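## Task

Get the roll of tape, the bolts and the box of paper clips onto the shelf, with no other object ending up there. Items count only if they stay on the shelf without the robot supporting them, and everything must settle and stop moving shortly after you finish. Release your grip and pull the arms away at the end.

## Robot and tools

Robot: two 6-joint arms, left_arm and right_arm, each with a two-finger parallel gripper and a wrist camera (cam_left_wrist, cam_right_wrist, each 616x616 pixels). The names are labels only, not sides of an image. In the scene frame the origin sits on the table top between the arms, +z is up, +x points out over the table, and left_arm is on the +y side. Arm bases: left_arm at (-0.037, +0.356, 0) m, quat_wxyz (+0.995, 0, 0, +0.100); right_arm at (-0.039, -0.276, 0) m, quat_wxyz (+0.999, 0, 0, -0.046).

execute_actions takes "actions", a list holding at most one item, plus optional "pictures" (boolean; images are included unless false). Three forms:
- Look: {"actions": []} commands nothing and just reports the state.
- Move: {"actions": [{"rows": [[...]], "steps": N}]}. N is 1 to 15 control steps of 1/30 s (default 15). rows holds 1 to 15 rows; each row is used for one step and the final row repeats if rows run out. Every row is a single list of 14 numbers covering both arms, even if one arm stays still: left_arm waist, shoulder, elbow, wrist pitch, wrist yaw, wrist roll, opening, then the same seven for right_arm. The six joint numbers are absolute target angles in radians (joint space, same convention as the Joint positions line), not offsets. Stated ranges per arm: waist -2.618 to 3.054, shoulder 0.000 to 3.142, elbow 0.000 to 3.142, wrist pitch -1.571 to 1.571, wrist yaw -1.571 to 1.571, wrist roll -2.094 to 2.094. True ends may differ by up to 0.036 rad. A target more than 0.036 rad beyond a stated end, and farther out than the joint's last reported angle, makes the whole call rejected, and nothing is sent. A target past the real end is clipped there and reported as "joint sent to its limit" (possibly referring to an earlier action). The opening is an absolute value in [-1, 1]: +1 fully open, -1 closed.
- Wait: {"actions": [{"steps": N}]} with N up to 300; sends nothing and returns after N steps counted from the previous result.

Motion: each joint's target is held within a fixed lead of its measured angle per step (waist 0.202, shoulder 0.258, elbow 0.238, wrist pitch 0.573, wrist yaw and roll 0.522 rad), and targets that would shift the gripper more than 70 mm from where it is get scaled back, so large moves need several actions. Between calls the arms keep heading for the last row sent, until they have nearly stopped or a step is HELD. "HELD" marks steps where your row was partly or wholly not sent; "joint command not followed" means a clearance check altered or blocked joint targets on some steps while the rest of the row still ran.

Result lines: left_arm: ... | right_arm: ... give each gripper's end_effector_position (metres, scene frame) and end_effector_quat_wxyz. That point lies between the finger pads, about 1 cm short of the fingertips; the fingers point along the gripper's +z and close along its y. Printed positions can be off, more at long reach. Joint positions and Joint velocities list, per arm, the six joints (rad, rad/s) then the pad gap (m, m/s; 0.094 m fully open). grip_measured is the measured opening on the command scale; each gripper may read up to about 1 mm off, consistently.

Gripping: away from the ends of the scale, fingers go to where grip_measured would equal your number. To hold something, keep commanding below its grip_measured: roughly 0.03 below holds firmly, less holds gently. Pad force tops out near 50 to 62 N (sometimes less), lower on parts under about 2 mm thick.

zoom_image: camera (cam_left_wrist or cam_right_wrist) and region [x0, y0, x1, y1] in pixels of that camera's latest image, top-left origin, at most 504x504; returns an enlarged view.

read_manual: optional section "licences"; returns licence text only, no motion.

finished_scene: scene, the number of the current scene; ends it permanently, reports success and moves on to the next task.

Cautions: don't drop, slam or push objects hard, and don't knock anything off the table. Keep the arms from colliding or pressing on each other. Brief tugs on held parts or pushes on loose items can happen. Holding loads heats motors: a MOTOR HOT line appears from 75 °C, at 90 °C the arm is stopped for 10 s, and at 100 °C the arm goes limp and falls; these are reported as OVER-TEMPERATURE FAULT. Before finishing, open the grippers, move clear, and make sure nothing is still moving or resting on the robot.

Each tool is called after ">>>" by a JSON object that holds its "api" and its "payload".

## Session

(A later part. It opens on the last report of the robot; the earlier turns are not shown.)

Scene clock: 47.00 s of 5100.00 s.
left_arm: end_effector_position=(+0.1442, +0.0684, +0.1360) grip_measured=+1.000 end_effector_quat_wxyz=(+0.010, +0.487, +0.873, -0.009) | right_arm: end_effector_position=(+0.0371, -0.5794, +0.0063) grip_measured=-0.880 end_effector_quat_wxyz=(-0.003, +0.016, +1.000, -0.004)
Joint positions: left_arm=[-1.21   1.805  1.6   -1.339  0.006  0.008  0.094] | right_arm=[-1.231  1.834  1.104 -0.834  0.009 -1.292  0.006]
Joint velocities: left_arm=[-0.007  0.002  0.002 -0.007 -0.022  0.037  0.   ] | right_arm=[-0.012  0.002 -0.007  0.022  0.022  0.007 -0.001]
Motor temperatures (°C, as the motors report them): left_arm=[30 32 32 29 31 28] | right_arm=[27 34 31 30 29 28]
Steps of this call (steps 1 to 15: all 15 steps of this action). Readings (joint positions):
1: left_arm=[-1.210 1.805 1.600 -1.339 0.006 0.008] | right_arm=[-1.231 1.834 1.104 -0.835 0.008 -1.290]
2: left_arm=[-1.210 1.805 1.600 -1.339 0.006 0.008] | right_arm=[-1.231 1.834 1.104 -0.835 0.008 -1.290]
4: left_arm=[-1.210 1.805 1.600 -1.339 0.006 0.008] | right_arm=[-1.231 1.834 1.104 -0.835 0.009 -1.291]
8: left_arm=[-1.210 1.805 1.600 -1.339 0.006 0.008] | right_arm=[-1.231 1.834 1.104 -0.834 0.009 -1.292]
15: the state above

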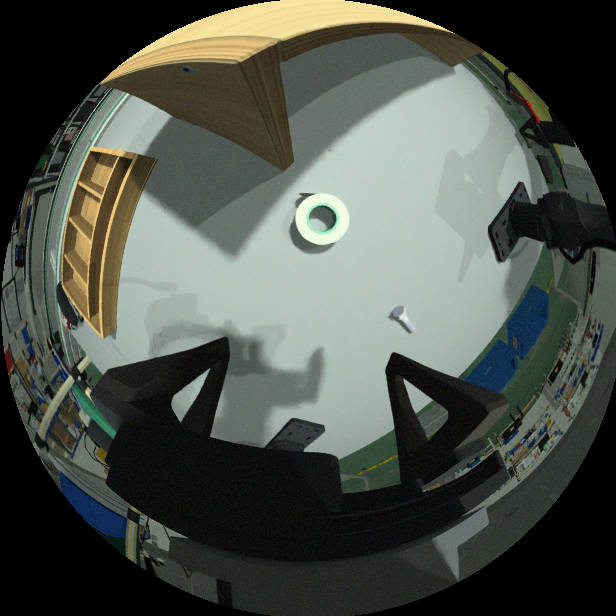

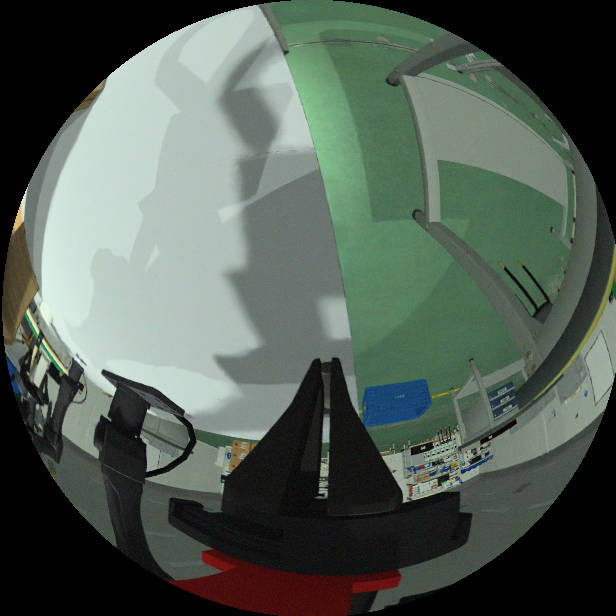

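>>> {"api": "execute_actions", "payload": {"actions": [{"rows":[[-1.2,1.8,1.6,-1.35,0,0,1,-1.23,1.835,1.09,-0.83,0,-1.3,-0.95]],"steps":10}], "pictures": false}}

>>> {"api": "execute_actions", "payload": {"actions": [{"rows":[[-1.2,1.8,1.6,-1.35,0,0,1,-1.23,1.3,1.7,-1.2,0,-1.3,-0.95]],"steps":15}]}}

Scene clock: 48.20 s of 5100.00 s.
left_arm: end_effector_position=(+0.1442, +0.0684, +0.1360) grip_measured=+1.000 end_effector_quat_wxyz=(+0.010, +0.487, +0.873, -0.009) | right_arm: end_effector_position=(+0.0371, -0.5794, +0.0063) grip_measured=-0.880 end_effector_quat_wxyz=(-0.003, +0.016, +1.000, -0.004)
Joint positions: left_arm=[-1.21   1.805  1.6   -1.339  0.006  0.008  0.094] | right_arm=[-1.231  1.834  1.104 -0.834  0.009 -1.292  0.006]
Joint velocities: left_arm=[-0.007 -0.002 -0.007  0.007  0.051 -0.037  0.   ] | right_arm=[ 0.007  0.012  0.002 -0.007  0.007  0.007  0.001]
Motor temperatures (°C, as the motors report them): left_arm=[30 32 32 29 31 28] | right_arm=[27 34 31 30 29 28]
Steps of this call (steps 1 to 15: the robot went on to your last target; steps 16 to 26: nothing new was sent; steps 27 to 36: all 10 steps of this action). Readings (joint positions):
27: left_arm=[-1.210 1.805 1.600 -1.339 0.006 0.008] | right_arm=[-1.231 1.834 1.104 -0.834 0.009 -1.292]
28: left_arm=[-1.210 1.805 1.600 -1.339 0.006 0.008] | right_arm=[-1.231 1.834 1.104 -0.834 0.009 -1.292]
30: left_arm=[-1.210 1.805 1.600 -1.339 0.006 0.008] | right_arm=[-1.231 1.834 1.104 -0.834 0.009 -1.292]
34: left_arm=[-1.210 1.805 1.600 -1.339 0.006 0.008] | right_arm=[-1.231 1.834 1.104 -0.834 0.009 -1.292]
36: the state above

Scene clock: 48.70 s of 5100.00 s.
left_arm: end_effector_position=(+0.1442, +0.0684, +0.1360) grip_measured=+1.000 end_effector_quat_wxyz=(+0.010, +0.487, +0.873, -0.009) | right_arm: end_effector_position=(+0.0462, -0.6156, +0.3149) grip_measured=-0.880 end_effector_quat_wxyz=(+0.089, +0.016, +0.933, -0.348)
Joint positions: left_arm=[-1.21   1.805  1.6   -1.339  0.006  0.008  0.094] | right_arm=[-1.231  1.353  1.621 -1.104  0.009 -1.293  0.006]
Joint velocities: left_arm=[-0.002 -0.012 -0.002 -0.037 -0.066  0.022  0.   ] | right_arm=[-0.002 -0.75   1.219 -0.198  0.007  0.066 -0.   ]
Motor temperatures (°C, as the motors report them): left_arm=[30 32 32 29 31 28] | right_arm=[27 34 31 30 29 28]
Steps of this call (steps 1 to 15: all 15 steps of this action). Readings (joint positions):
1: left_arm=[-1.210 1.805 1.600 -1.339 0.006 0.008] | right_arm=[-1.231 1.825 1.117 -0.862 0.009 -1.292]
2: left_arm=[-1.210 1.805 1.600 -1.339 0.006 0.008] | right_arm=[-1.231 1.806 1.136 -0.904 0.009 -1.292]
4: left_arm=[-1.210 1.805 1.600 -1.339 0.006 0.008] | right_arm=[-1.231 1.739 1.190 -0.969 0.009 -1.292]
8: left_arm=[-1.210 1.805 1.600 -1.339 0.006 0.008] | right_arm=[-1.231 1.580 1.328 -1.032 0.009 -1.292]
15: the state above

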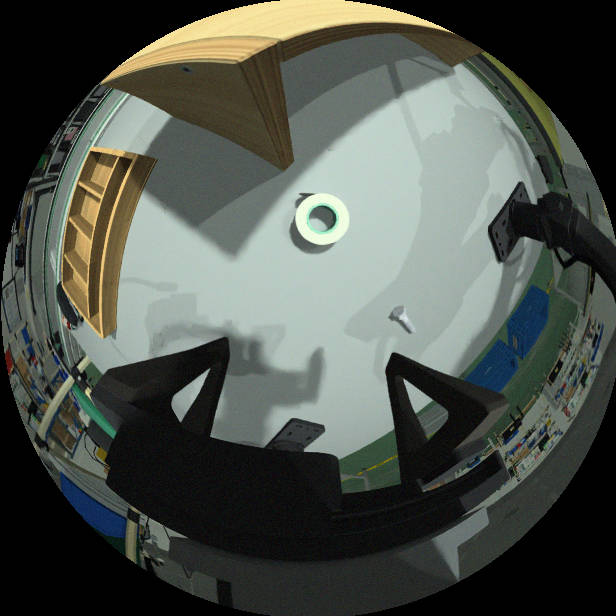

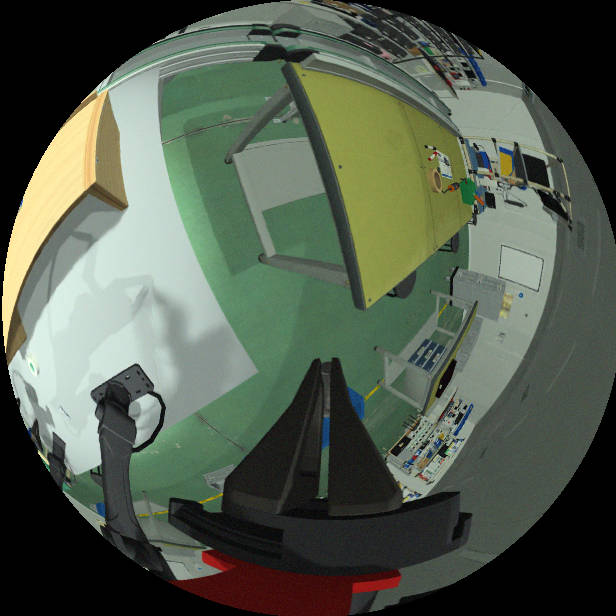

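>>> {"api": "execute_actions", "payload": {"actions": [{"rows":[[-1.2,1.8,1.6,-1.35,0,0,1,-0.2,1.4,1.9,-1.25,0,0,-0.95]],"steps":15}], "pictures": false}}

>>> {"api": "execute_actions", "payload": {"actions": [{"steps":12}], "pictures": false}}

>>> {"api": "execute_actions", "payload": {"actions": [{"rows":[[-1.2,1.8,1.6,-1.35,0,0,1,-0.2,2.0,2.3,-1.4,0,0,-0.95]],"steps":15}], "pictures": false}}

>>> {"api": "execute_actions", "payload": {"actions": [{"steps":12}]}}

Scene clock: 50.20 s of 5100.00 s.
left_arm: end_effector_position=(+0.1442, +0.0684, +0.1360) grip_measured=+1.000 end_effector_quat_wxyz=(+0.010, +0.487, +0.873, -0.009) | right_arm: end_effector_position=(+0.2958, -0.3785, +0.3688) grip_measured=-0.880 end_effector_quat_wxyz=(+0.383, +0.084, +0.917, -0.077)
Joint positions: left_arm=[-1.21   1.805  1.6   -1.339  0.006  0.008  0.094] | right_arm=[-0.212  1.41   1.869 -1.226 -0.01  -0.118  0.006]
Joint velocities: left_arm=[ 0.002  0.002 -0.012  0.007  0.022 -0.051  0.   ] | right_arm=[ 0.706 -0.002 -0.002 -0.037 -0.227  0.681  0.001]
Motor temperatures (°C, as the motors report them): left_arm=[30 32 32 29 31 28] | right_arm=[27 34 31 30 29 28]
Steps of this call (steps 1 to 30: the robot went on to your last target; steps 31 to 45: all 15 steps of this action). Readings (joint positions):
31: left_arm=[-1.210 1.805 1.600 -1.339 0.006 0.008] | right_arm=[-1.198 1.319 1.741 -1.221 0.029 -1.213]
32: left_arm=[-1.210 1.805 1.600 -1.339 0.006 0.008] | right_arm=[-1.134 1.348 1.792 -1.240 0.035 -1.114]
34: left_arm=[-1.210 1.805 1.600 -1.339 0.006 0.008] | right_arm=[-0.985 1.388 1.855 -1.221 0.031 -0.914]
38: left_arm=[-1.210 1.805 1.600 -1.339 0.006 0.008] | right_arm=[-0.681 1.409 1.869 -1.216 0.019 -0.516]
45: the state above

Scene clock: 50.60 s of 5100.00 s.
left_arm: end_effector_position=(+0.1442, +0.0684, +0.1360) grip_measured=+1.000 end_effector_quat_wxyz=(+0.010, +0.487, +0.873, -0.009) | right_arm: end_effector_position=(+0.2950, -0.3717, +0.3661) grip_measured=-0.880 end_effector_quat_wxyz=(+0.380, +0.123, +0.915, -0.052)
Joint positions: left_arm=[-1.21   1.805  1.6   -1.339  0.006  0.008  0.094] | right_arm=[-0.195  1.41   1.869 -1.242 -0.012 -0.016  0.006]
Joint velocities: left_arm=[ 0.002 -0.012  0.002  0.037  0.022 -0.022  0.   ] | right_arm=[ 0.007 -0.007 -0.012  0.022  0.022  0.081  0.   ]
Motor temperatures (°C, as the motors report them): left_arm=[30 32 32 29 31 28] | right_arm=[27 34 31 31 29 28]
Steps of this call (steps 1 to 12: the robot went on to your last target). Readings (joint positions):
1: left_arm=[-1.210 1.805 1.600 -1.339 0.006 0.008] | right_arm=[-0.197 1.410 1.869 -1.229 -0.015 -0.097]
2: left_arm=[-1.210 1.805 1.600 -1.339 0.006 0.008] | right_arm=[-0.195 1.410 1.869 -1.232 -0.016 -0.080]
4: left_arm=[-1.210 1.805 1.600 -1.339 0.006 0.008] | right_arm=[-0.195 1.410 1.869 -1.236 -0.013 -0.054]
8: left_arm=[-1.210 1.805 1.600 -1.339 0.006 0.008] | right_arm=[-0.195 1.410 1.869 -1.241 -0.012 -0.027]
12: the state above

Scene clock: 51.10 s of 5100.00 s.
left_arm: end_effector_position=(+0.1442, +0.0684, +0.1360) grip_measured=+1.000 end_effector_quat_wxyz=(+0.010, +0.487, +0.873, -0.009) | right_arm: end_effector_position=(+0.4121, -0.4063, +0.2307) grip_measured=-0.880 end_effector_quat_wxyz=(+0.195, +0.135, +0.971, -0.023)
Joint positions: left_arm=[-1.21   1.805  1.6   -1.339  0.006  0.008  0.094] | right_arm=[-0.195  2.07   2.279 -1.385 -0.012 -0.009  0.006]
Joint velocities: left_arm=[-0.002  0.002  0.002 -0.007  0.022 -0.022  0.   ] | right_arm=[ 0.022 -0.193  0.007 -0.125 -0.066 -0.022 -0.   ]
Motor temperatures (°C, as the motors report them): left_arm=[30 32 32 29 31 28] | right_arm=[27 34 31 31 29 28]
Steps of this call (steps 1 to 15: all 15 steps of this action). Readings (joint positions):
1: left_arm=[-1.210 1.805 1.600 -1.339 0.006 0.008] | right_arm=[-0.195 1.450 1.925 -1.296 -0.012 -0.014]
2: left_arm=[-1.210 1.805 1.600 -1.339 0.006 0.008] | right_arm=[-0.195 1.514 2.020 -1.342 -0.012 -0.013]
4: left_arm=[-1.210 1.805 1.600 -1.339 0.006 0.008] | right_arm=[-0.195 1.663 2.197 -1.352 -0.012 -0.011]
8: left_arm=[-1.210 1.805 1.600 -1.339 0.006 0.008] | right_arm=[-0.195 1.888 2.278 -1.326 -0.012 -0.011]
15: the state above

Scene clock: 51.50 s of 5100.00 s.
left_arm: end_effector_position=(+0.1442, +0.0684, +0.1360) grip_measured=+1.000 end_effector_quat_wxyz=(+0.010, +0.487, +0.873, -0.009) | right_arm: end_effector_position=(+0.4019, -0.4033, +0.2611) grip_measured=-0.880 end_effector_quat_wxyz=(+0.225, +0.134, +0.965, -0.028)
Joint positions: left_arm=[-1.21   1.805  1.6   -1.339  0.006  0.008  0.094] | right_arm=[-0.195  2.     2.279 -1.392 -0.012 -0.008  0.006]
Joint velocities: left_arm=[-0.017  0.007 -0.002  0.007 -0.037 -0.007  0.   ] | right_arm=[ 0.002  0.007 -0.007 -0.037 -0.081 -0.051  0.   ]
Motor temperatures (°C, as the motors report them): left_arm=[30 32 32 29 31 28] | right_arm=[27 34 31 31 29 28]
Steps of this call (steps 1 to 12: the robot went on to your last target). Readings (joint positions):
1: left_arm=[-1.210 1.805 1.600 -1.339 0.006 0.008] | right_arm=[-0.195 2.061 2.279 -1.388 -0.012 -0.009]
2: left_arm=[-1.210 1.805 1.600 -1.339 0.006 0.008] | right_arm=[-0.195 2.050 2.279 -1.390 -0.012 -0.008]
4: left_arm=[-1.210 1.805 1.600 -1.339 0.006 0.008] | right_arm=[-0.195 2.026 2.279 -1.390 -0.012 -0.008]
8: left_arm=[-1.210 1.805 1.600 -1.339 0.006 0.008] | right_arm=[-0.195 2.000 2.279 -1.390 -0.012 -0.008]
12: the state above

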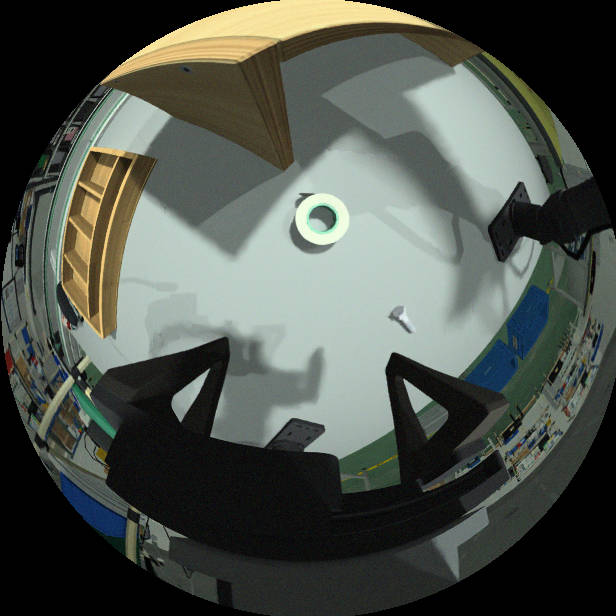

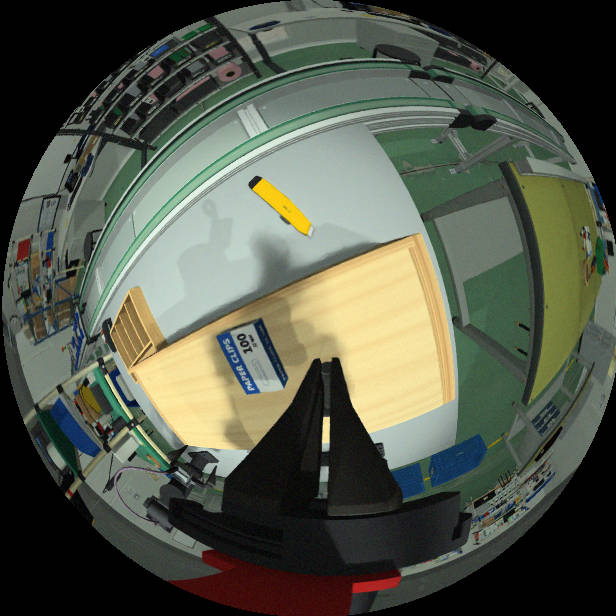

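>>> {"api": "execute_actions", "payload": {"actions": [{"rows":[[-1.2,1.8,1.6,-1.35,0,0,1,-0.2,2.07,2.3,-1.4,0,0,-0.95],[-1.2,1.8,1.6,-1.35,0,0,1,-0.2,2.1,2.3,-1.4,0,0,-0.95],[-1.2,1.8,1.6,-1.35,0,0,1,-0.2,2.12,2.3,-1.4,0,0,-0.95],[-1.2,1.8,1.6,-1.35,0,0,1,-0.2,2.14,2.3,-1.4,0,0,-0.95],[-1.2,1.8,1.6,-1.35,0,0,1,-0.2,2.155,2.3,-1.4,0,0,-0.95]],"steps":15}], "pictures": false}}

Scene clock: 53.03 s of 5100.00 s.
left_arm: end_effector_position=(+0.1442, +0.0684, +0.1360) grip_measured=+1.000 end_effector_quat_wxyz=(+0.010, +0.487, +0.873, -0.009) | right_arm: end_effector_position=(+0.4203, -0.4088, +0.1923) grip_measured=-0.880 end_effector_quat_wxyz=(+0.153, +0.137, +0.979, -0.017)
Joint positions: left_arm=[-1.21   1.805  1.6   -1.339  0.006  0.008  0.094] | right_arm=[-0.195  2.162  2.293 -1.393 -0.012 -0.007  0.006]
Joint velocities: left_arm=[ 0.007  0.007  0.007  0.037 -0.007 -0.007  0.   ] | right_arm=[ 0.017 -0.002  0.002  0.022 -0.037  0.022  0.   ]
Motor temperatures (°C, as the motors report them): left_arm=[30 32 32 29 31 28] | right_arm=[27 34 32 31 29 28]
Steps of this call (steps 1 to 30: the robot went on to your last target; step 31: nothing new was sent; steps 32 to 46: all 15 steps of this action). Readings (joint positions):
32: left_arm=[-1.210 1.805 1.600 -1.339 0.006 0.008] | right_arm=[-0.195 2.006 2.281 -1.395 -0.012 -0.008]
33: left_arm=[-1.210 1.805 1.600 -1.339 0.006 0.008] | right_arm=[-0.195 2.017 2.287 -1.395 -0.012 -0.008]
35: left_arm=[-1.210 1.805 1.600 -1.339 0.006 0.008] | right_arm=[-0.195 2.054 2.293 -1.394 -0.012 -0.008]
39: left_arm=[-1.210 1.805 1.600 -1.339 0.006 0.008] | right_arm=[-0.195 2.153 2.293 -1.394 -0.012 -0.008]
46: the state above

Release, retreat, head to the tape.

>>> {"api": "execute_actions", "payload": {"actions": [{"rows":[[-1.2,1.8,1.6,-1.35,0,0,1,-0.2,2.155,2.3,-1.4,0,0,-0.4]],"steps":8}], "pictures": false}}

>>> {"api": "execute_actions", "payload": {"actions": [{"rows":[[-0.6,1.3,1.7,-1.2,0,0,1,-0.2,1.5,1.95,-1.2,0,0,1]],"steps":15}]}}

>>> {"api": "execute_actions", "payload": {"actions": [{"rows":[[0,1.3,1.7,-1.2,0,0,1,0.95,1.3,1.7,-1.2,0,0,1]],"steps":15}], "pictures": false}}

>>> {"api": "execute_actions", "payload": {"actions": [{"steps":15}], "pictures": false}}

>>> {"api": "execute_actions", "payload": {"actions": [{"rows":[[0,1.3,1.7,-1.2,0,0,1,0.95,1.75,1.45,-1.27,0,0,1]],"steps":15}], "pictures": false}}

>>> {"api": "execute_actions", "payload": {"actions": [{"steps":8}]}}

Scene clock: 55.07 s of 5100.00 s.
left_arm: end_effector_position=(+0.1442, +0.0684, +0.1360) grip_measured=+1.000 end_effector_quat_wxyz=(+0.010, +0.487, +0.873, -0.009) | right_arm: end_effector_position=(+0.4201, -0.4087, +0.1923) grip_measured=-0.402 end_effector_quat_wxyz=(+0.152, +0.137, +0.979, -0.017)
Joint positions: left_arm=[-1.21   1.805  1.6   -1.339  0.006  0.008  0.094] | right_arm=[-0.195  2.162  2.293 -1.394 -0.012 -0.007  0.028]
Joint velocities: left_arm=[-0.002  0.002 -0.022  0.022  0.007  0.051  0.   ] | right_arm=[-0.022  0.017  0.002 -0.051 -0.037  0.007  0.   ]
Motor temperatures (°C, as the motors report them): left_arm=[30 32 32 29 31 28] | right_arm=[27 35 32 31 29 28]
Steps of this call (steps 1 to 15: the robot went on to your last target; steps 16 to 53: nothing new was sent; steps 54 to 61: all 8 steps of this action). Readings (joint positions):
54: left_arm=[-1.210 1.805 1.600 -1.339 0.006 0.008] | right_arm=[-0.195 2.162 2.293 -1.394 -0.012 -0.007]
55: left_arm=[-1.210 1.805 1.600 -1.339 0.006 0.008] | right_arm=[-0.195 2.162 2.293 -1.394 -0.012 -0.007]
57: left_arm=[-1.210 1.805 1.600 -1.339 0.006 0.008] | right_arm=[-0.195 2.162 2.293 -1.394 -0.012 -0.007]
61: the state above

Scene clock: 55.57 s of 5100.00 s.
left_arm: end_effector_position=(+0.2610, +0.2286, +0.3303) grip_measured=+1.000 end_effector_quat_wxyz=(+0.344, +0.193, +0.916, -0.068) | right_arm: end_effector_position=(+0.3103, -0.3762, +0.3996) grip_measured=+1.000 end_effector_quat_wxyz=(+0.430, +0.124, +0.892, -0.058)
Joint positions: left_arm=[-0.611  1.315  1.681 -1.22  -0.006  0.006  0.094] | right_arm=[-0.195  1.442  1.964 -1.195 -0.012 -0.007  0.094]
Joint velocities: left_arm=[ 0.755 -0.579  0.232  0.11  -0.271 -0.051  0.   ] | right_arm=[-0.007 -0.129 -0.012  0.095 -0.095 -0.022  0.   ]
Motor temperatures (°C, as the motors report them): left_arm=[30 32 32 29 31 28] | right_arm=[27 35 32 31 29 28]
Steps of this call (steps 1 to 15: all 15 steps of this action). Readings (joint positions):
1: left_arm=[-1.200 1.794 1.601 -1.331 0.011 0.008] | right_arm=[-0.195 2.122 2.228 -1.340 -0.012 -0.007]
2: left_arm=[-1.180 1.777 1.601 -1.321 0.014 0.008] | right_arm=[-0.195 2.060 2.127 -1.293 -0.012 -0.007]
4: left_arm=[-1.116 1.717 1.605 -1.298 0.015 0.008] | right_arm=[-0.195 1.932 1.994 -1.284 -0.012 -0.007]
8: left_arm=[-0.956 1.564 1.629 -1.261 0.012 0.008] | right_arm=[-0.195 1.720 1.964 -1.263 -0.012 -0.007]
15: the state above

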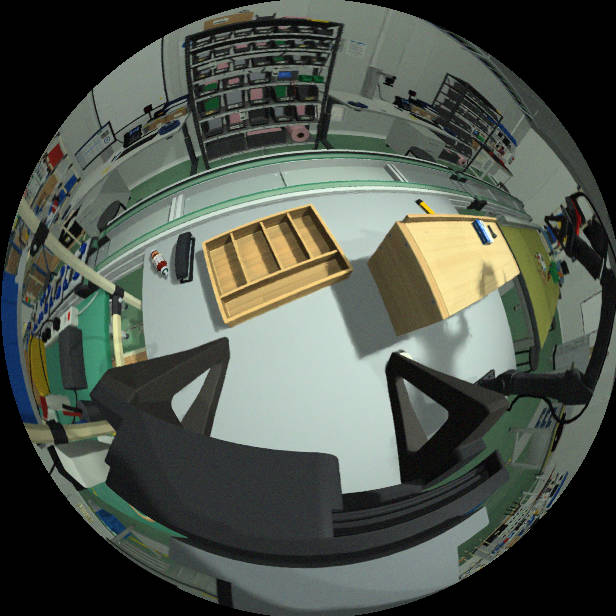

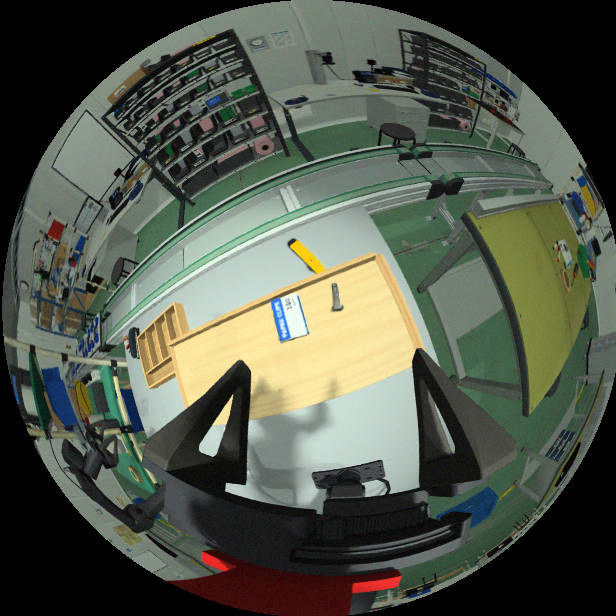

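Scene clock: 56.07 s of 5100.00 s.
left_arm: end_effector_position=(+0.2809, +0.4243, +0.3389) grip_measured=+1.000 end_effector_quat_wxyz=(+0.363, -0.094, +0.926, +0.042) | right_arm: end_effector_position=(+0.1959, -0.0418, +0.3426) grip_measured=+1.000 end_effector_quat_wxyz=(+0.345, -0.355, +0.857, +0.143)
Joint positions: left_arm=[ 0.003  1.307  1.692 -1.208 -0.008  0.004  0.094] | right_arm=[ 0.874  1.322  1.706 -1.191 -0.003 -0.003  0.094]
Joint velocities: left_arm=[-0.007  0.002  0.007  0.037 -0.007 -0.066  0.   ] | right_arm=[ 1.707  0.002 -0.017 -0.007 -0.242  0.007  0.   ]
Motor temperatures (°C, as the motors report them): left_arm=[30 32 32 29 31 28] | right_arm=[27 35 32 31 29 28]
Steps of this call (steps 1 to 15: all 15 steps of this action). Readings (joint positions):
1: left_arm=[-0.566 1.299 1.688 -1.217 0.005 0.006] | right_arm=[-0.165 1.413 1.920 -1.163 0.008 -0.004]
2: left_arm=[-0.499 1.291 1.692 -1.213 0.009 0.006] | right_arm=[-0.109 1.377 1.852 -1.149 0.015 -0.003]
4: left_arm=[-0.347 1.290 1.692 -1.208 0.007 0.006] | right_arm=[0.040 1.329 1.755 -1.174 0.013 -0.003]
8: left_arm=[-0.059 1.306 1.692 -1.208 -0.002 0.005] | right_arm=[0.346 1.322 1.707 -1.195 0.006 -0.003]
15: the state above

Scene clock: 56.57 s of 5100.00 s.
left_arm: end_effector_position=(+0.2810, +0.4238, +0.3389) grip_measured=+1.000 end_effector_quat_wxyz=(+0.363, -0.094, +0.926, +0.040) | right_arm: end_effector_position=(+0.1754, -0.0230, +0.3426) grip_measured=+1.000 end_effector_quat_wxyz=(+0.337, -0.390, +0.842, +0.161)
Joint positions: left_arm=[ 0.003  1.307  1.692 -1.208 -0.005  0.004  0.094] | right_arm=[ 0.952  1.322  1.706 -1.191 -0.014 -0.003  0.094]
Joint velocities: left_arm=[-0.017 -0.002 -0.012 -0.037  0.007 -0.022  0.   ] | right_arm=[-0.007  0.007 -0.012 -0.007  0.022 -0.037  0.   ]
Motor temperatures (°C, as the motors report them): left_arm=[30 32 32 29 31 28] | right_arm=[27 34 32 31 29 28]
Steps of this call (steps 1 to 15: the robot went on to your last target). Readings (joint positions):
1: left_arm=[0.003 1.307 1.692 -1.208 -0.007 0.004] | right_arm=[0.920 1.322 1.706 -1.191 -0.011 -0.003]
2: left_arm=[0.003 1.307 1.692 -1.208 -0.007 0.004] | right_arm=[0.944 1.322 1.706 -1.191 -0.016 -0.003]
4: left_arm=[0.003 1.307 1.692 -1.208 -0.006 0.004] | right_arm=[0.952 1.322 1.706 -1.191 -0.017 -0.003]
8: left_arm=[0.003 1.307 1.692 -1.208 -0.005 0.004] | right_arm=[0.952 1.322 1.706 -1.191 -0.014 -0.003]
15: the state above

Scene clock: 57.07 s of 5100.00 s.
left_arm: end_effector_position=(+0.2810, +0.4237, +0.3389) grip_measured=+1.000 end_effector_quat_wxyz=(+0.363, -0.094, +0.926, +0.040) | right_arm: end_effector_position=(+0.1667, -0.0261, +0.1119) grip_measured=+1.000 end_effector_quat_wxyz=(-0.000, -0.423, +0.906, +0.007)
Joint positions: left_arm=[ 0.003  1.307  1.692 -1.208 -0.005  0.004  0.094] | right_arm=[ 0.966  1.765  1.455 -1.257 -0.013 -0.001  0.094]
Joint velocities: left_arm=[ 0.012  0.012 -0.017 -0.051  0.051  0.022  0.   ] | right_arm=[-0.1   -0.012 -0.1   -0.256  0.007 -0.022  0.   ]
Motor temperatures (°C, as the motors report them): left_arm=[30 32 32 29 31 28] | right_arm=[27 34 32 31 29 28]
Steps of this call (steps 1 to 15: all 15 steps of this action). Readings (joint positions):
1: left_arm=[0.003 1.307 1.692 -1.208 -0.005 0.004] | right_arm=[0.952 1.329 1.698 -1.189 -0.014 -0.003]
2: left_arm=[0.003 1.307 1.692 -1.208 -0.005 0.004] | right_arm=[0.952 1.340 1.685 -1.188 -0.014 -0.003]
4: left_arm=[0.003 1.307 1.692 -1.208 -0.005 0.004] | right_arm=[0.952 1.386 1.646 -1.189 -0.014 -0.003]
8: left_arm=[0.003 1.307 1.692 -1.208 -0.005 0.004] | right_arm=[0.952 1.552 1.565 -1.197 -0.014 -0.003]
15: the state above

Scene clock: 57.33 s of 5100.00 s.
left_arm: end_effector_position=(+0.2810, +0.4237, +0.3389) grip_measured=+1.000 end_effector_quat_wxyz=(+0.363, -0.094, +0.926, +0.040) | right_arm: end_effector_position=(+0.1675, -0.0296, +0.1118) grip_measured=+1.000 end_effector_quat_wxyz=(-0.004, -0.419, +0.908, +0.005)
Joint positions: left_arm=[ 0.003  1.307  1.692 -1.208 -0.005  0.004  0.094] | right_arm=[ 0.958  1.764  1.454 -1.264 -0.012 -0.001  0.094]
Joint velocities: left_arm=[-0.007 -0.007 -0.017 -0.022 -0.007 -0.051  0.   ] | right_arm=[-0.012  0.002 -0.007  0.11  -0.081  0.051  0.   ]
Motor temperatures (°C, as the motors report them): left_arm=[30 32 32 29 31 28] | right_arm=[27 34 32 31 29 28]
Steps of this call (steps 1 to 8: the robot went on to your last target). Readings (joint positions):
1: left_arm=[0.003 1.307 1.692 -1.208 -0.005 0.004] | right_arm=[0.963 1.765 1.454 -1.262 -0.013 -0.001]
2: left_arm=[0.003 1.307 1.692 -1.208 -0.005 0.004] | right_arm=[0.961 1.764 1.454 -1.264 -0.013 -0.001]
4: left_arm=[0.003 1.307 1.692 -1.208 -0.005 0.004] | right_arm=[0.958 1.764 1.454 -1.264 -0.012 -0.001]
8: the state above

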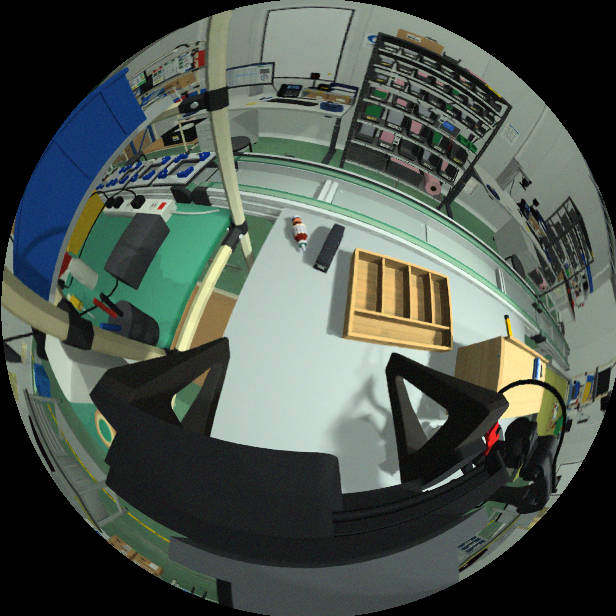

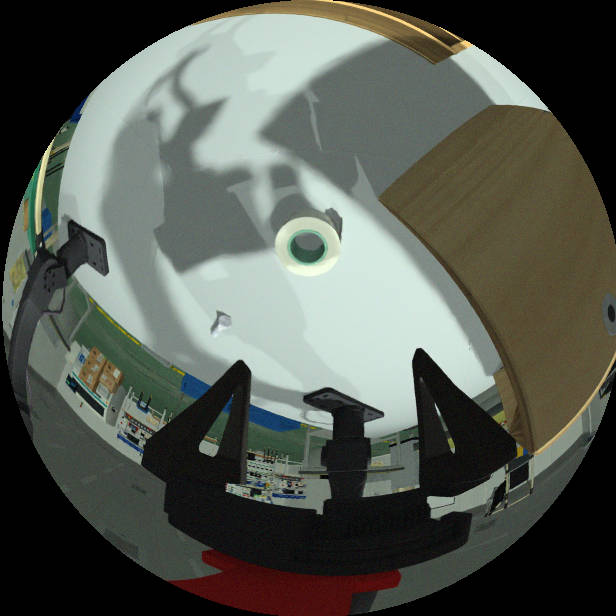

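>>> {"api": "execute_actions", "payload": {"actions": [{"rows":[[0,1.3,1.7,-1.2,0,0,1,1.01,2.06,1.62,-1.13,0,0,0.6]],"steps":15}]}}

Scene clock: 58.77 s of 5100.00 s.
left_arm: end_effector_position=(+0.2810, +0.4237, +0.3389) grip_measured=+1.000 end_effector_quat_wxyz=(+0.363, -0.094, +0.926, +0.040) | right_arm: end_effector_position=(+0.1894, +0.0277, +0.0432) grip_measured=+0.602 end_effector_quat_wxyz=(-0.025, -0.440, +0.898, -0.005)
Joint positions: left_arm=[ 0.003  1.307  1.692 -1.208 -0.005  0.004  0.094] | right_arm=[ 1.011  2.074  1.599 -1.146 -0.013  0.007  0.075]
Joint velocities: left_arm=[-0.012 -0.007 -0.007  0.007 -0.037  0.007  0.   ] | right_arm=[-0.022 -0.11  -0.012 -0.007 -0.007  0.007 -0.   ]
Motor temperatures (°C, as the motors report them): left_arm=[30 32 32 30 31 28] | right_arm=[27 34 32 31 29 28]
Steps of this call (steps 1 to 15: the robot went on to your last target; steps 16 to 28: nothing new was sent; steps 29 to 43: all 15 steps of this action). Readings (joint positions):
29: left_arm=[0.003 1.307 1.692 -1.208 -0.005 0.004] | right_arm=[0.962 1.791 1.481 -1.279 -0.010 -0.001]
30: left_arm=[0.003 1.307 1.692 -1.208 -0.005 0.004] | right_arm=[0.968 1.839 1.527 -1.275 -0.009 -0.001]
32: left_arm=[0.003 1.307 1.692 -1.208 -0.005 0.004] | right_arm=[0.992 1.946 1.588 -1.249 -0.016 0.008]
36: left_arm=[0.003 1.307 1.692 -1.208 -0.005 0.004] | right_arm=[1.011 2.084 1.599 -1.165 -0.016 0.007]
43: the state above

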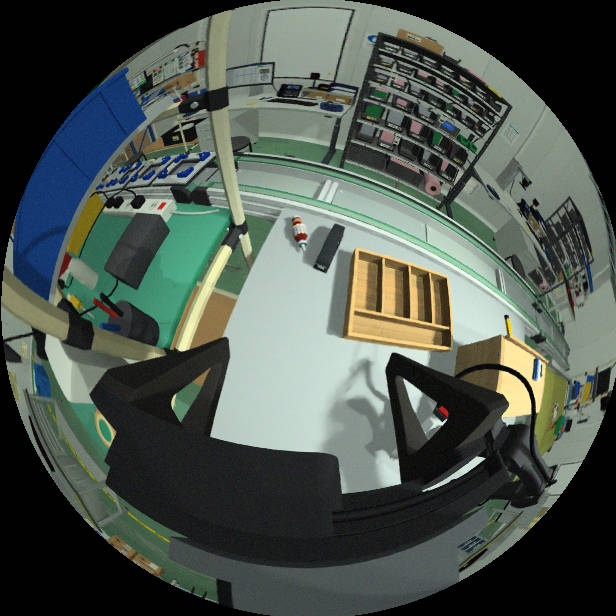

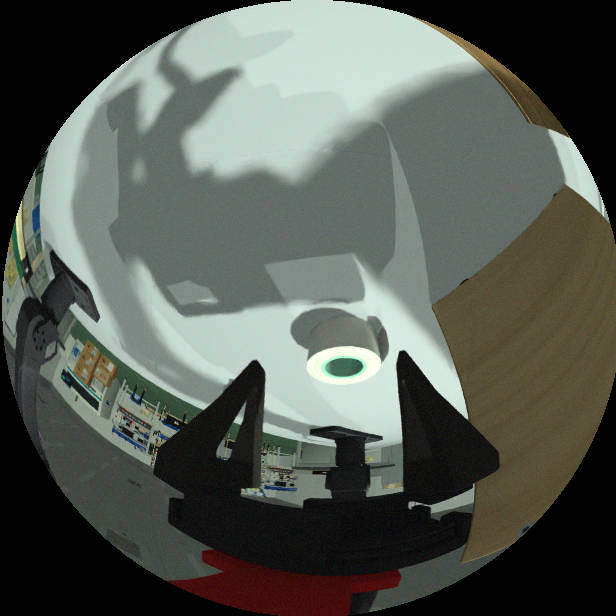

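>>> {"api": "execute_actions", "payload": {"actions": [{"rows":[[0,1.3,1.7,-1.2,0,0,1,0.985,2.06,1.51,-1.01,0,0,0.6]],"steps":12}]}}

>>> {"api": "execute_actions", "payload": {"actions": [{"rows":[[0,1.3,1.7,-1.2,0,0,1,0.985,2.06,1.51,-1.01,0,0,-0.04]],"steps":15}]}}

Scene clock: 60.20 s of 5100.00 s.
left_arm: end_effector_position=(+0.2810, +0.4237, +0.3389) grip_measured=+1.000 end_effector_quat_wxyz=(+0.363, -0.094, +0.926, +0.040) | right_arm: end_effector_position=(+0.1996, +0.0276, +0.0290) grip_measured=+0.602 end_effector_quat_wxyz=(-0.002, -0.431, +0.902, +0.006)
Joint positions: left_arm=[ 0.003  1.307  1.692 -1.208 -0.005  0.004  0.094] | right_arm=[ 0.991  2.062  1.525 -1.031 -0.012  0.007  0.075]
Joint velocities: left_arm=[-0.007 -0.017  0.002 -0.066 -0.066 -0.051  0.   ] | right_arm=[-0.007 -0.017  0.002  0.007 -0.066 -0.022 -0.   ]
Motor temperatures (°C, as the motors report them): left_arm=[30 32 32 30 31 28] | right_arm=[27 35 32 31 29 28]
Steps of this call (steps 1 to 15: the robot went on to your last target; steps 16 to 31: nothing new was sent; steps 32 to 43: all 12 steps of this action). Readings (joint positions):
32: left_arm=[0.003 1.307 1.692 -1.208 -0.005 0.004] | right_arm=[1.010 2.067 1.585 -1.121 -0.013 0.007]
33: left_arm=[0.003 1.307 1.692 -1.208 -0.005 0.004] | right_arm=[1.007 2.063 1.568 -1.097 -0.013 0.007]
35: left_arm=[0.003 1.307 1.692 -1.208 -0.005 0.004] | right_arm=[0.999 2.062 1.540 -1.069 -0.013 0.007]
39: left_arm=[0.003 1.307 1.692 -1.208 -0.005 0.004] | right_arm=[0.991 2.062 1.525 -1.048 -0.012 0.007]
43: the state above

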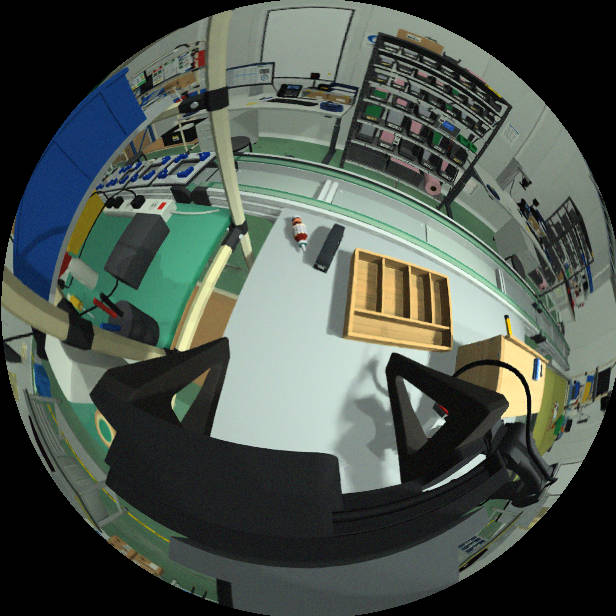

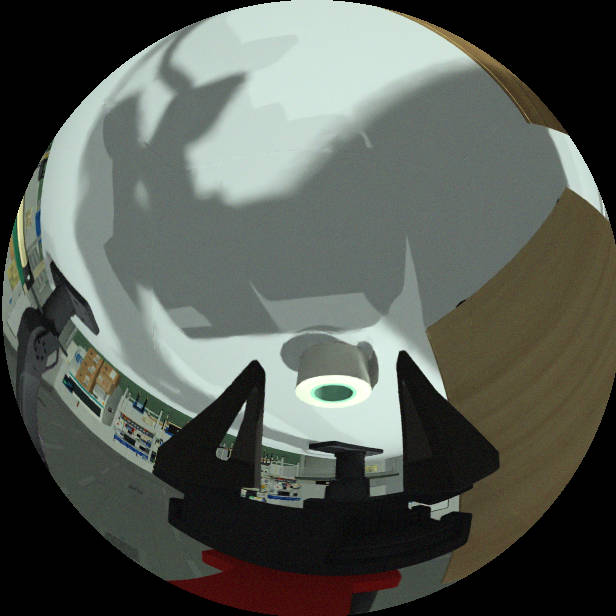

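Scene clock: 60.70 s of 5100.00 s.
left_arm: end_effector_position=(+0.2810, +0.4237, +0.3389) grip_measured=+1.000 end_effector_quat_wxyz=(+0.363, -0.094, +0.926, +0.040) | right_arm: end_effector_position=(+0.2010, +0.0294, +0.0290) grip_measured=-0.038 end_effector_quat_wxyz=(+0.002, -0.431, +0.902, +0.008)
Joint positions: left_arm=[ 0.003  1.307  1.692 -1.208 -0.005  0.004  0.094] | right_arm=[ 0.991  2.062  1.525 -1.022 -0.012  0.007  0.045]
Joint velocities: left_arm=[-0.012 -0.017  0.007 -0.051 -0.007 -0.007  0.   ] | right_arm=[-0.007 -0.012 -0.022  0.037 -0.051 -0.066 -0.   ]
Motor temperatures (°C, as the motors report them): left_arm=[30 32 32 30 31 28] | right_arm=[27 35 32 31 29 28]
Steps of this call (steps 1 to 15: all 15 steps of this action). Readings (joint positions):
1: left_arm=[0.003 1.307 1.692 -1.208 -0.005 0.004] | right_arm=[0.991 2.062 1.525 -1.029 -0.012 0.007]
2: left_arm=[0.003 1.307 1.692 -1.208 -0.005 0.004] | right_arm=[0.991 2.062 1.525 -1.027 -0.012 0.007]
4: left_arm=[0.003 1.307 1.692 -1.208 -0.005 0.004] | right_arm=[0.991 2.062 1.525 -1.025 -0.012 0.007]
8: left_arm=[0.003 1.307 1.692 -1.208 -0.005 0.004] | right_arm=[0.991 2.062 1.525 -1.023 -0.012 0.007]
15: the state above

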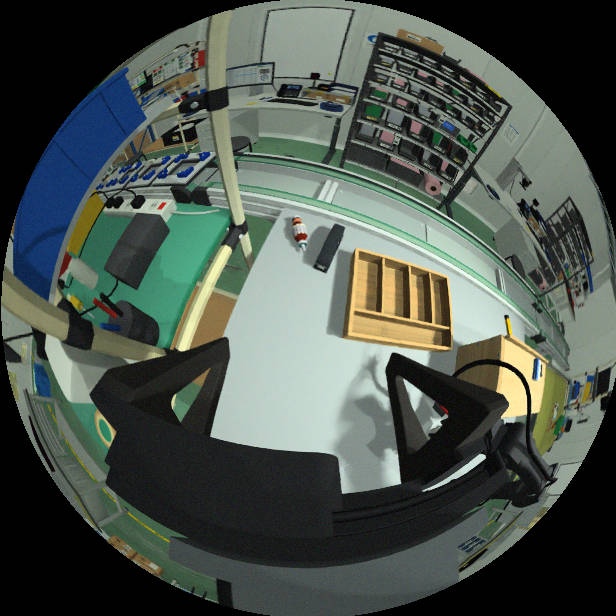

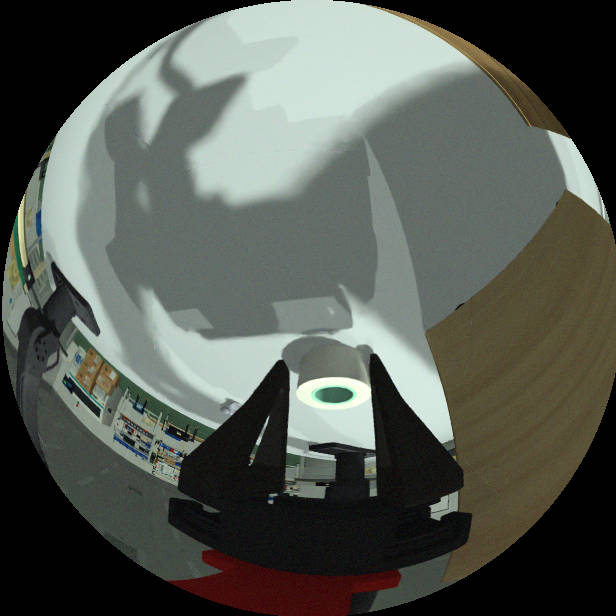

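>>> {"api": "execute_actions", "payload": {"actions": [{"rows":[[0,1.3,1.7,-1.2,0,0,1,0.985,2.09,1.49,-0.97,0,0,0.2]],"steps":12}], "pictures": false}}

>>> {"api": "execute_actions", "payload": {"actions": [{"rows":[[0,1.3,1.7,-1.2,0,0,1,0.985,2.09,1.49,-0.97,0,0,-0.15]],"steps":15}]}}

Scene clock: 63.07 s of 5100.00 s.
left_arm: end_effector_position=(+0.2810, +0.4237, +0.3389) grip_measured=+1.000 end_effector_quat_wxyz=(+0.363, -0.094, +0.926, +0.040) | right_arm: end_effector_position=(+0.2021, +0.0306, +0.0174) grip_measured=+0.198 end_effector_quat_wxyz=(+0.002, -0.431, +0.902, +0.008)
Joint positions: left_arm=[ 0.003  1.307  1.692 -1.208 -0.005  0.004  0.094] | right_arm=[ 0.991  2.083  1.508 -0.986 -0.012  0.007  0.056]
Joint velocities: left_arm=[ 0.007  0.017 -0.017 -0.007 -0.051 -0.022  0.   ] | right_arm=[ 0.007 -0.007 -0.012  0.037  0.066 -0.051  0.001]
Motor temperatures (°C, as the motors report them): left_arm=[30 31 32 31 31 28] | right_arm=[27 35 32 31 29 28]
Steps of this call (steps 1 to 15: the robot went on to your last target; steps 16 to 59: nothing new was sent; steps 60 to 71: all 12 steps of this action). Readings (joint positions):
60: left_arm=[0.003 1.307 1.692 -1.208 -0.005 0.004] | right_arm=[0.991 2.064 1.523 -1.017 -0.012 0.007]
61: left_arm=[0.003 1.307 1.692 -1.208 -0.005 0.004] | right_arm=[0.991 2.065 1.520 -1.009 -0.012 0.007]
63: left_arm=[0.003 1.307 1.692 -1.208 -0.005 0.004] | right_arm=[0.991 2.072 1.516 -0.998 -0.012 0.007]
67: left_arm=[0.003 1.307 1.692 -1.208 -0.005 0.004] | right_arm=[0.991 2.083 1.509 -0.989 -0.012 0.007]
71: the state above

Scene clock: 63.57 s of 5100.00 s.
left_arm: end_effector_position=(+0.2810, +0.4237, +0.3389) grip_measured=+1.000 end_effector_quat_wxyz=(+0.363, -0.094, +0.926, +0.040) | right_arm: end_effector_position=(+0.2026, +0.0313, +0.0174) grip_measured=-0.148 end_effector_quat_wxyz=(+0.003, -0.431, +0.902, +0.008)
Joint positions: left_arm=[ 0.003  1.307  1.692 -1.208 -0.005  0.004  0.094] | right_arm=[ 0.991  2.083  1.508 -0.982 -0.012  0.007  0.04 ]
Joint velocities: left_arm=[-0.007 -0.012  0.007 -0.037 -0.037 -0.007  0.   ] | right_arm=[ 0.007  0.007 -0.007 -0.022  0.022 -0.007 -0.001]
Motor temperatures (°C, as the motors report them): left_arm=[30 31 32 31 31 28] | right_arm=[27 35 32 31 29 28]
Steps of this call (steps 1 to 15: all 15 steps of this action). Readings (joint positions):
1: left_arm=[0.003 1.307 1.692 -1.208 -0.005 0.004] | right_arm=[0.991 2.083 1.508 -0.985 -0.012 0.007]
2: left_arm=[0.003 1.307 1.692 -1.208 -0.005 0.004] | right_arm=[0.991 2.083 1.508 -0.984 -0.012 0.007]
4: left_arm=[0.003 1.307 1.692 -1.208 -0.005 0.004] | right_arm=[0.991 2.083 1.508 -0.983 -0.012 0.007]
8: left_arm=[0.003 1.307 1.692 -1.208 -0.005 0.004] | right_arm=[0.991 2.083 1.508 -0.983 -0.012 0.007]
15: the state above

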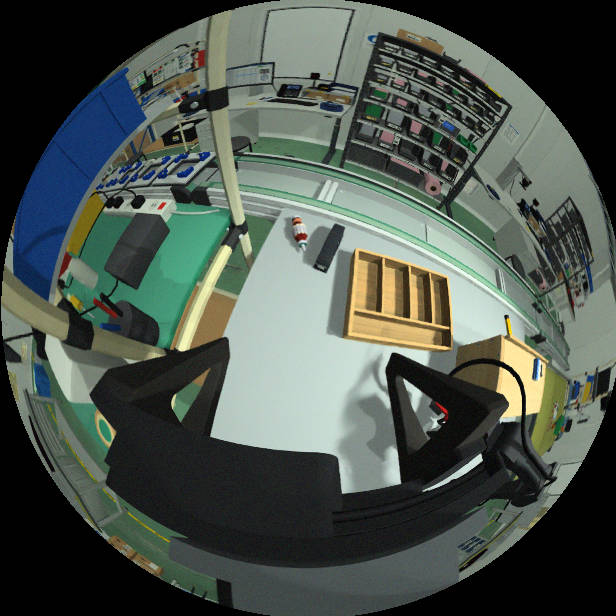

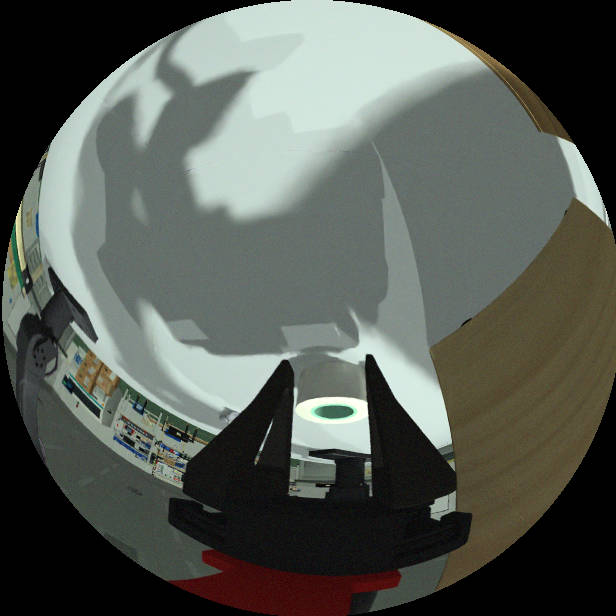

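>>> {"api": "execute_actions", "payload": {"actions": [{"rows":[[0,1.3,1.7,-1.2,0,0,1,0.985,2.09,1.49,-0.97,0,0,0.4],[0,1.3,1.7,-1.2,0,0,1,0.985,2.09,1.49,-0.97,0,0,0.4],[0,1.3,1.7,-1.2,0,0,1,0.985,2.09,1.49,-0.97,0,0,0.4],[0,1.3,1.7,-1.2,0,0,1,0.985,2.09,1.49,-0.97,0,0,0.4],[0,1.3,1.7,-1.2,0,0,1,0.985,2.03,1.39,-0.93,0,0,0.4]],"steps":15}]}}

>>> {"api": "execute_actions", "payload": {"actions": [{"rows":[[0,1.3,1.7,-1.2,0,0,1,0.985,2.03,1.39,-0.93,0,0,-0.1]],"steps":15}]}}

Scene clock: 64.93 s of 5100.00 s.
left_arm: end_effector_position=(+0.2810, +0.4237, +0.3389) grip_measured=+1.000 end_effector_quat_wxyz=(+0.363, -0.094, +0.926, +0.040) | right_arm: end_effector_position=(+0.1890, +0.0143, +0.0073) grip_measured=+0.398 end_effector_quat_wxyz=(-0.009, -0.431, +0.902, +0.002)
Joint positions: left_arm=[ 0.003  1.307  1.692 -1.208 -0.005  0.004  0.094] | right_arm=[ 0.991  2.044  1.405 -0.946 -0.012  0.007  0.066]
Joint velocities: left_arm=[-0.012  0.002  0.002  0.051 -0.007 -0.051  0.   ] | right_arm=[-0.002 -0.002  0.002  0.066 -0.051  0.037  0.001]
Motor temperatures (°C, as the motors report them): left_arm=[30 31 32 31 31 28] | right_arm=[27 35 31 31 29 28]
Steps of this call (steps 1 to 15: the robot went on to your last target; steps 16 to 26: nothing new was sent; steps 27 to 41: all 15 steps of this action). Readings (joint positions):
27: left_arm=[0.003 1.307 1.692 -1.208 -0.005 0.004] | right_arm=[0.991 2.083 1.508 -0.982 -0.012 0.007]
28: left_arm=[0.003 1.307 1.692 -1.208 -0.005 0.004] | right_arm=[0.991 2.083 1.508 -0.982 -0.012 0.007]
30: left_arm=[0.003 1.307 1.692 -1.208 -0.005 0.004] | right_arm=[0.991 2.083 1.508 -0.982 -0.012 0.007]
34: left_arm=[0.003 1.307 1.692 -1.208 -0.005 0.004] | right_arm=[0.991 2.045 1.422 -0.949 -0.012 0.007]
41: the state above

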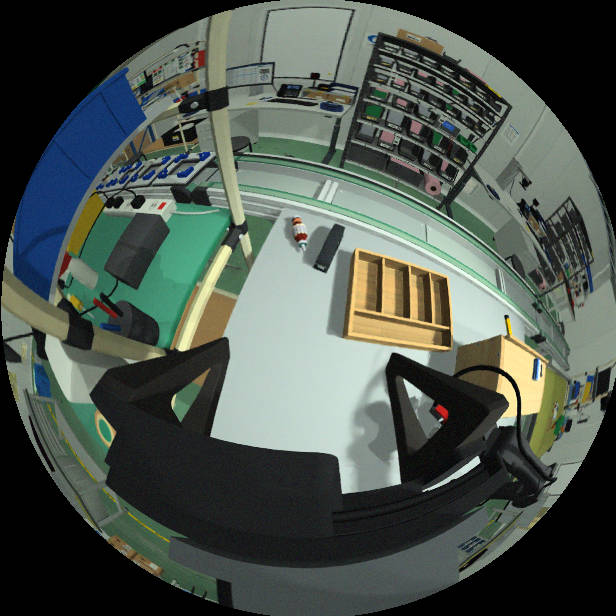

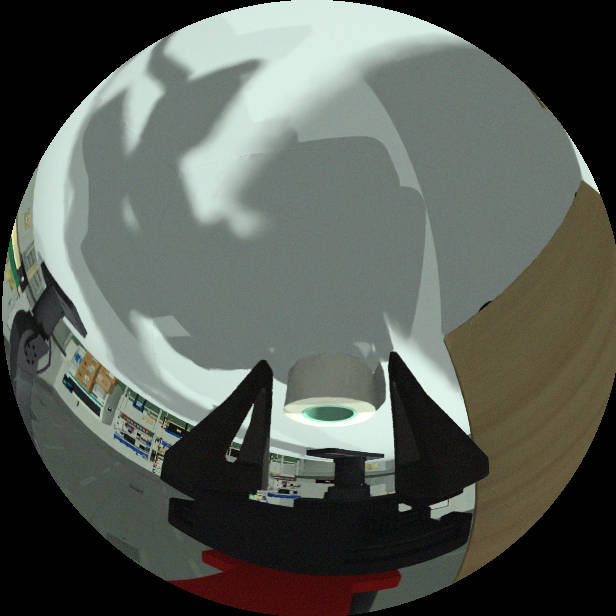

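Scene clock: 65.43 s of 5100.00 s.
left_arm: end_effector_position=(+0.2810, +0.4237, +0.3389) grip_measured=+1.000 end_effector_quat_wxyz=(+0.363, -0.094, +0.926, +0.040) | right_arm: end_effector_position=(+0.1895, +0.0146, +0.0072) grip_measured=+0.048 end_effector_quat_wxyz=(-0.008, -0.431, +0.902, +0.002)
Joint positions: left_arm=[ 0.003  1.307  1.692 -1.208 -0.005  0.004  0.094] | right_arm=[ 0.991  2.044  1.405 -0.943 -0.011  0.006  0.049]
Joint velocities: left_arm=[-0.002 -0.027 -0.007 -0.037  0.022  0.037  0.   ] | right_arm=[ 0.007  0.032 -0.002  0.066  0.037 -0.022  0.   ]
Motor temperatures (°C, as the motors report them): left_arm=[30 31 32 31 31 28] | right_arm=[27 35 31 31 29 28]
Steps of this call (steps 1 to 15: all 15 steps of this action). Readings (joint positions):
1: left_arm=[0.003 1.307 1.692 -1.208 -0.005 0.004] | right_arm=[0.991 2.044 1.405 -0.945 -0.012 0.007]
2: left_arm=[0.003 1.307 1.692 -1.208 -0.005 0.004] | right_arm=[0.991 2.044 1.405 -0.944 -0.011 0.006]
4: left_arm=[0.003 1.307 1.692 -1.208 -0.005 0.004] | right_arm=[0.991 2.044 1.405 -0.943 -0.011 0.006]
8: left_arm=[0.003 1.307 1.692 -1.208 -0.005 0.004] | right_arm=[0.991 2.044 1.405 -0.943 -0.011 0.006]
15: the state above

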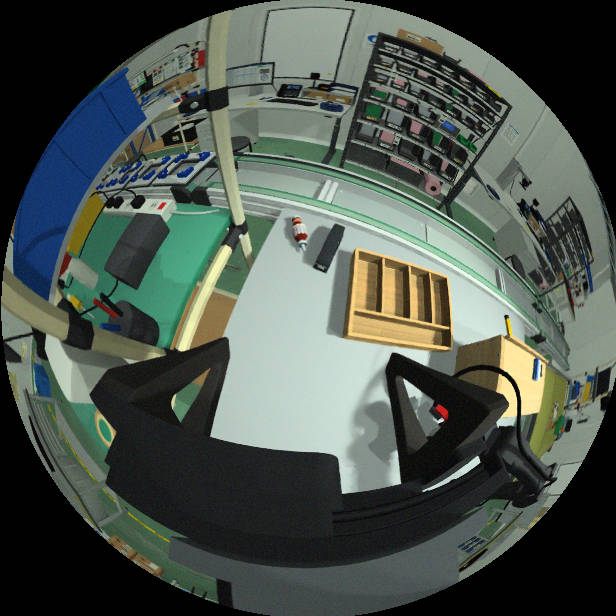

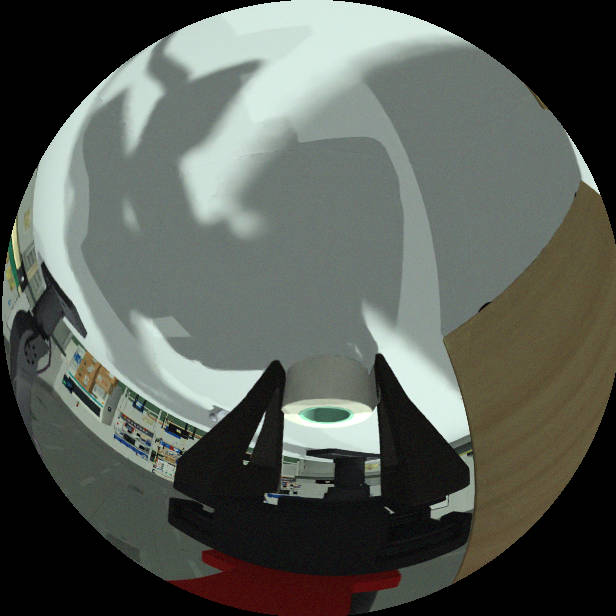

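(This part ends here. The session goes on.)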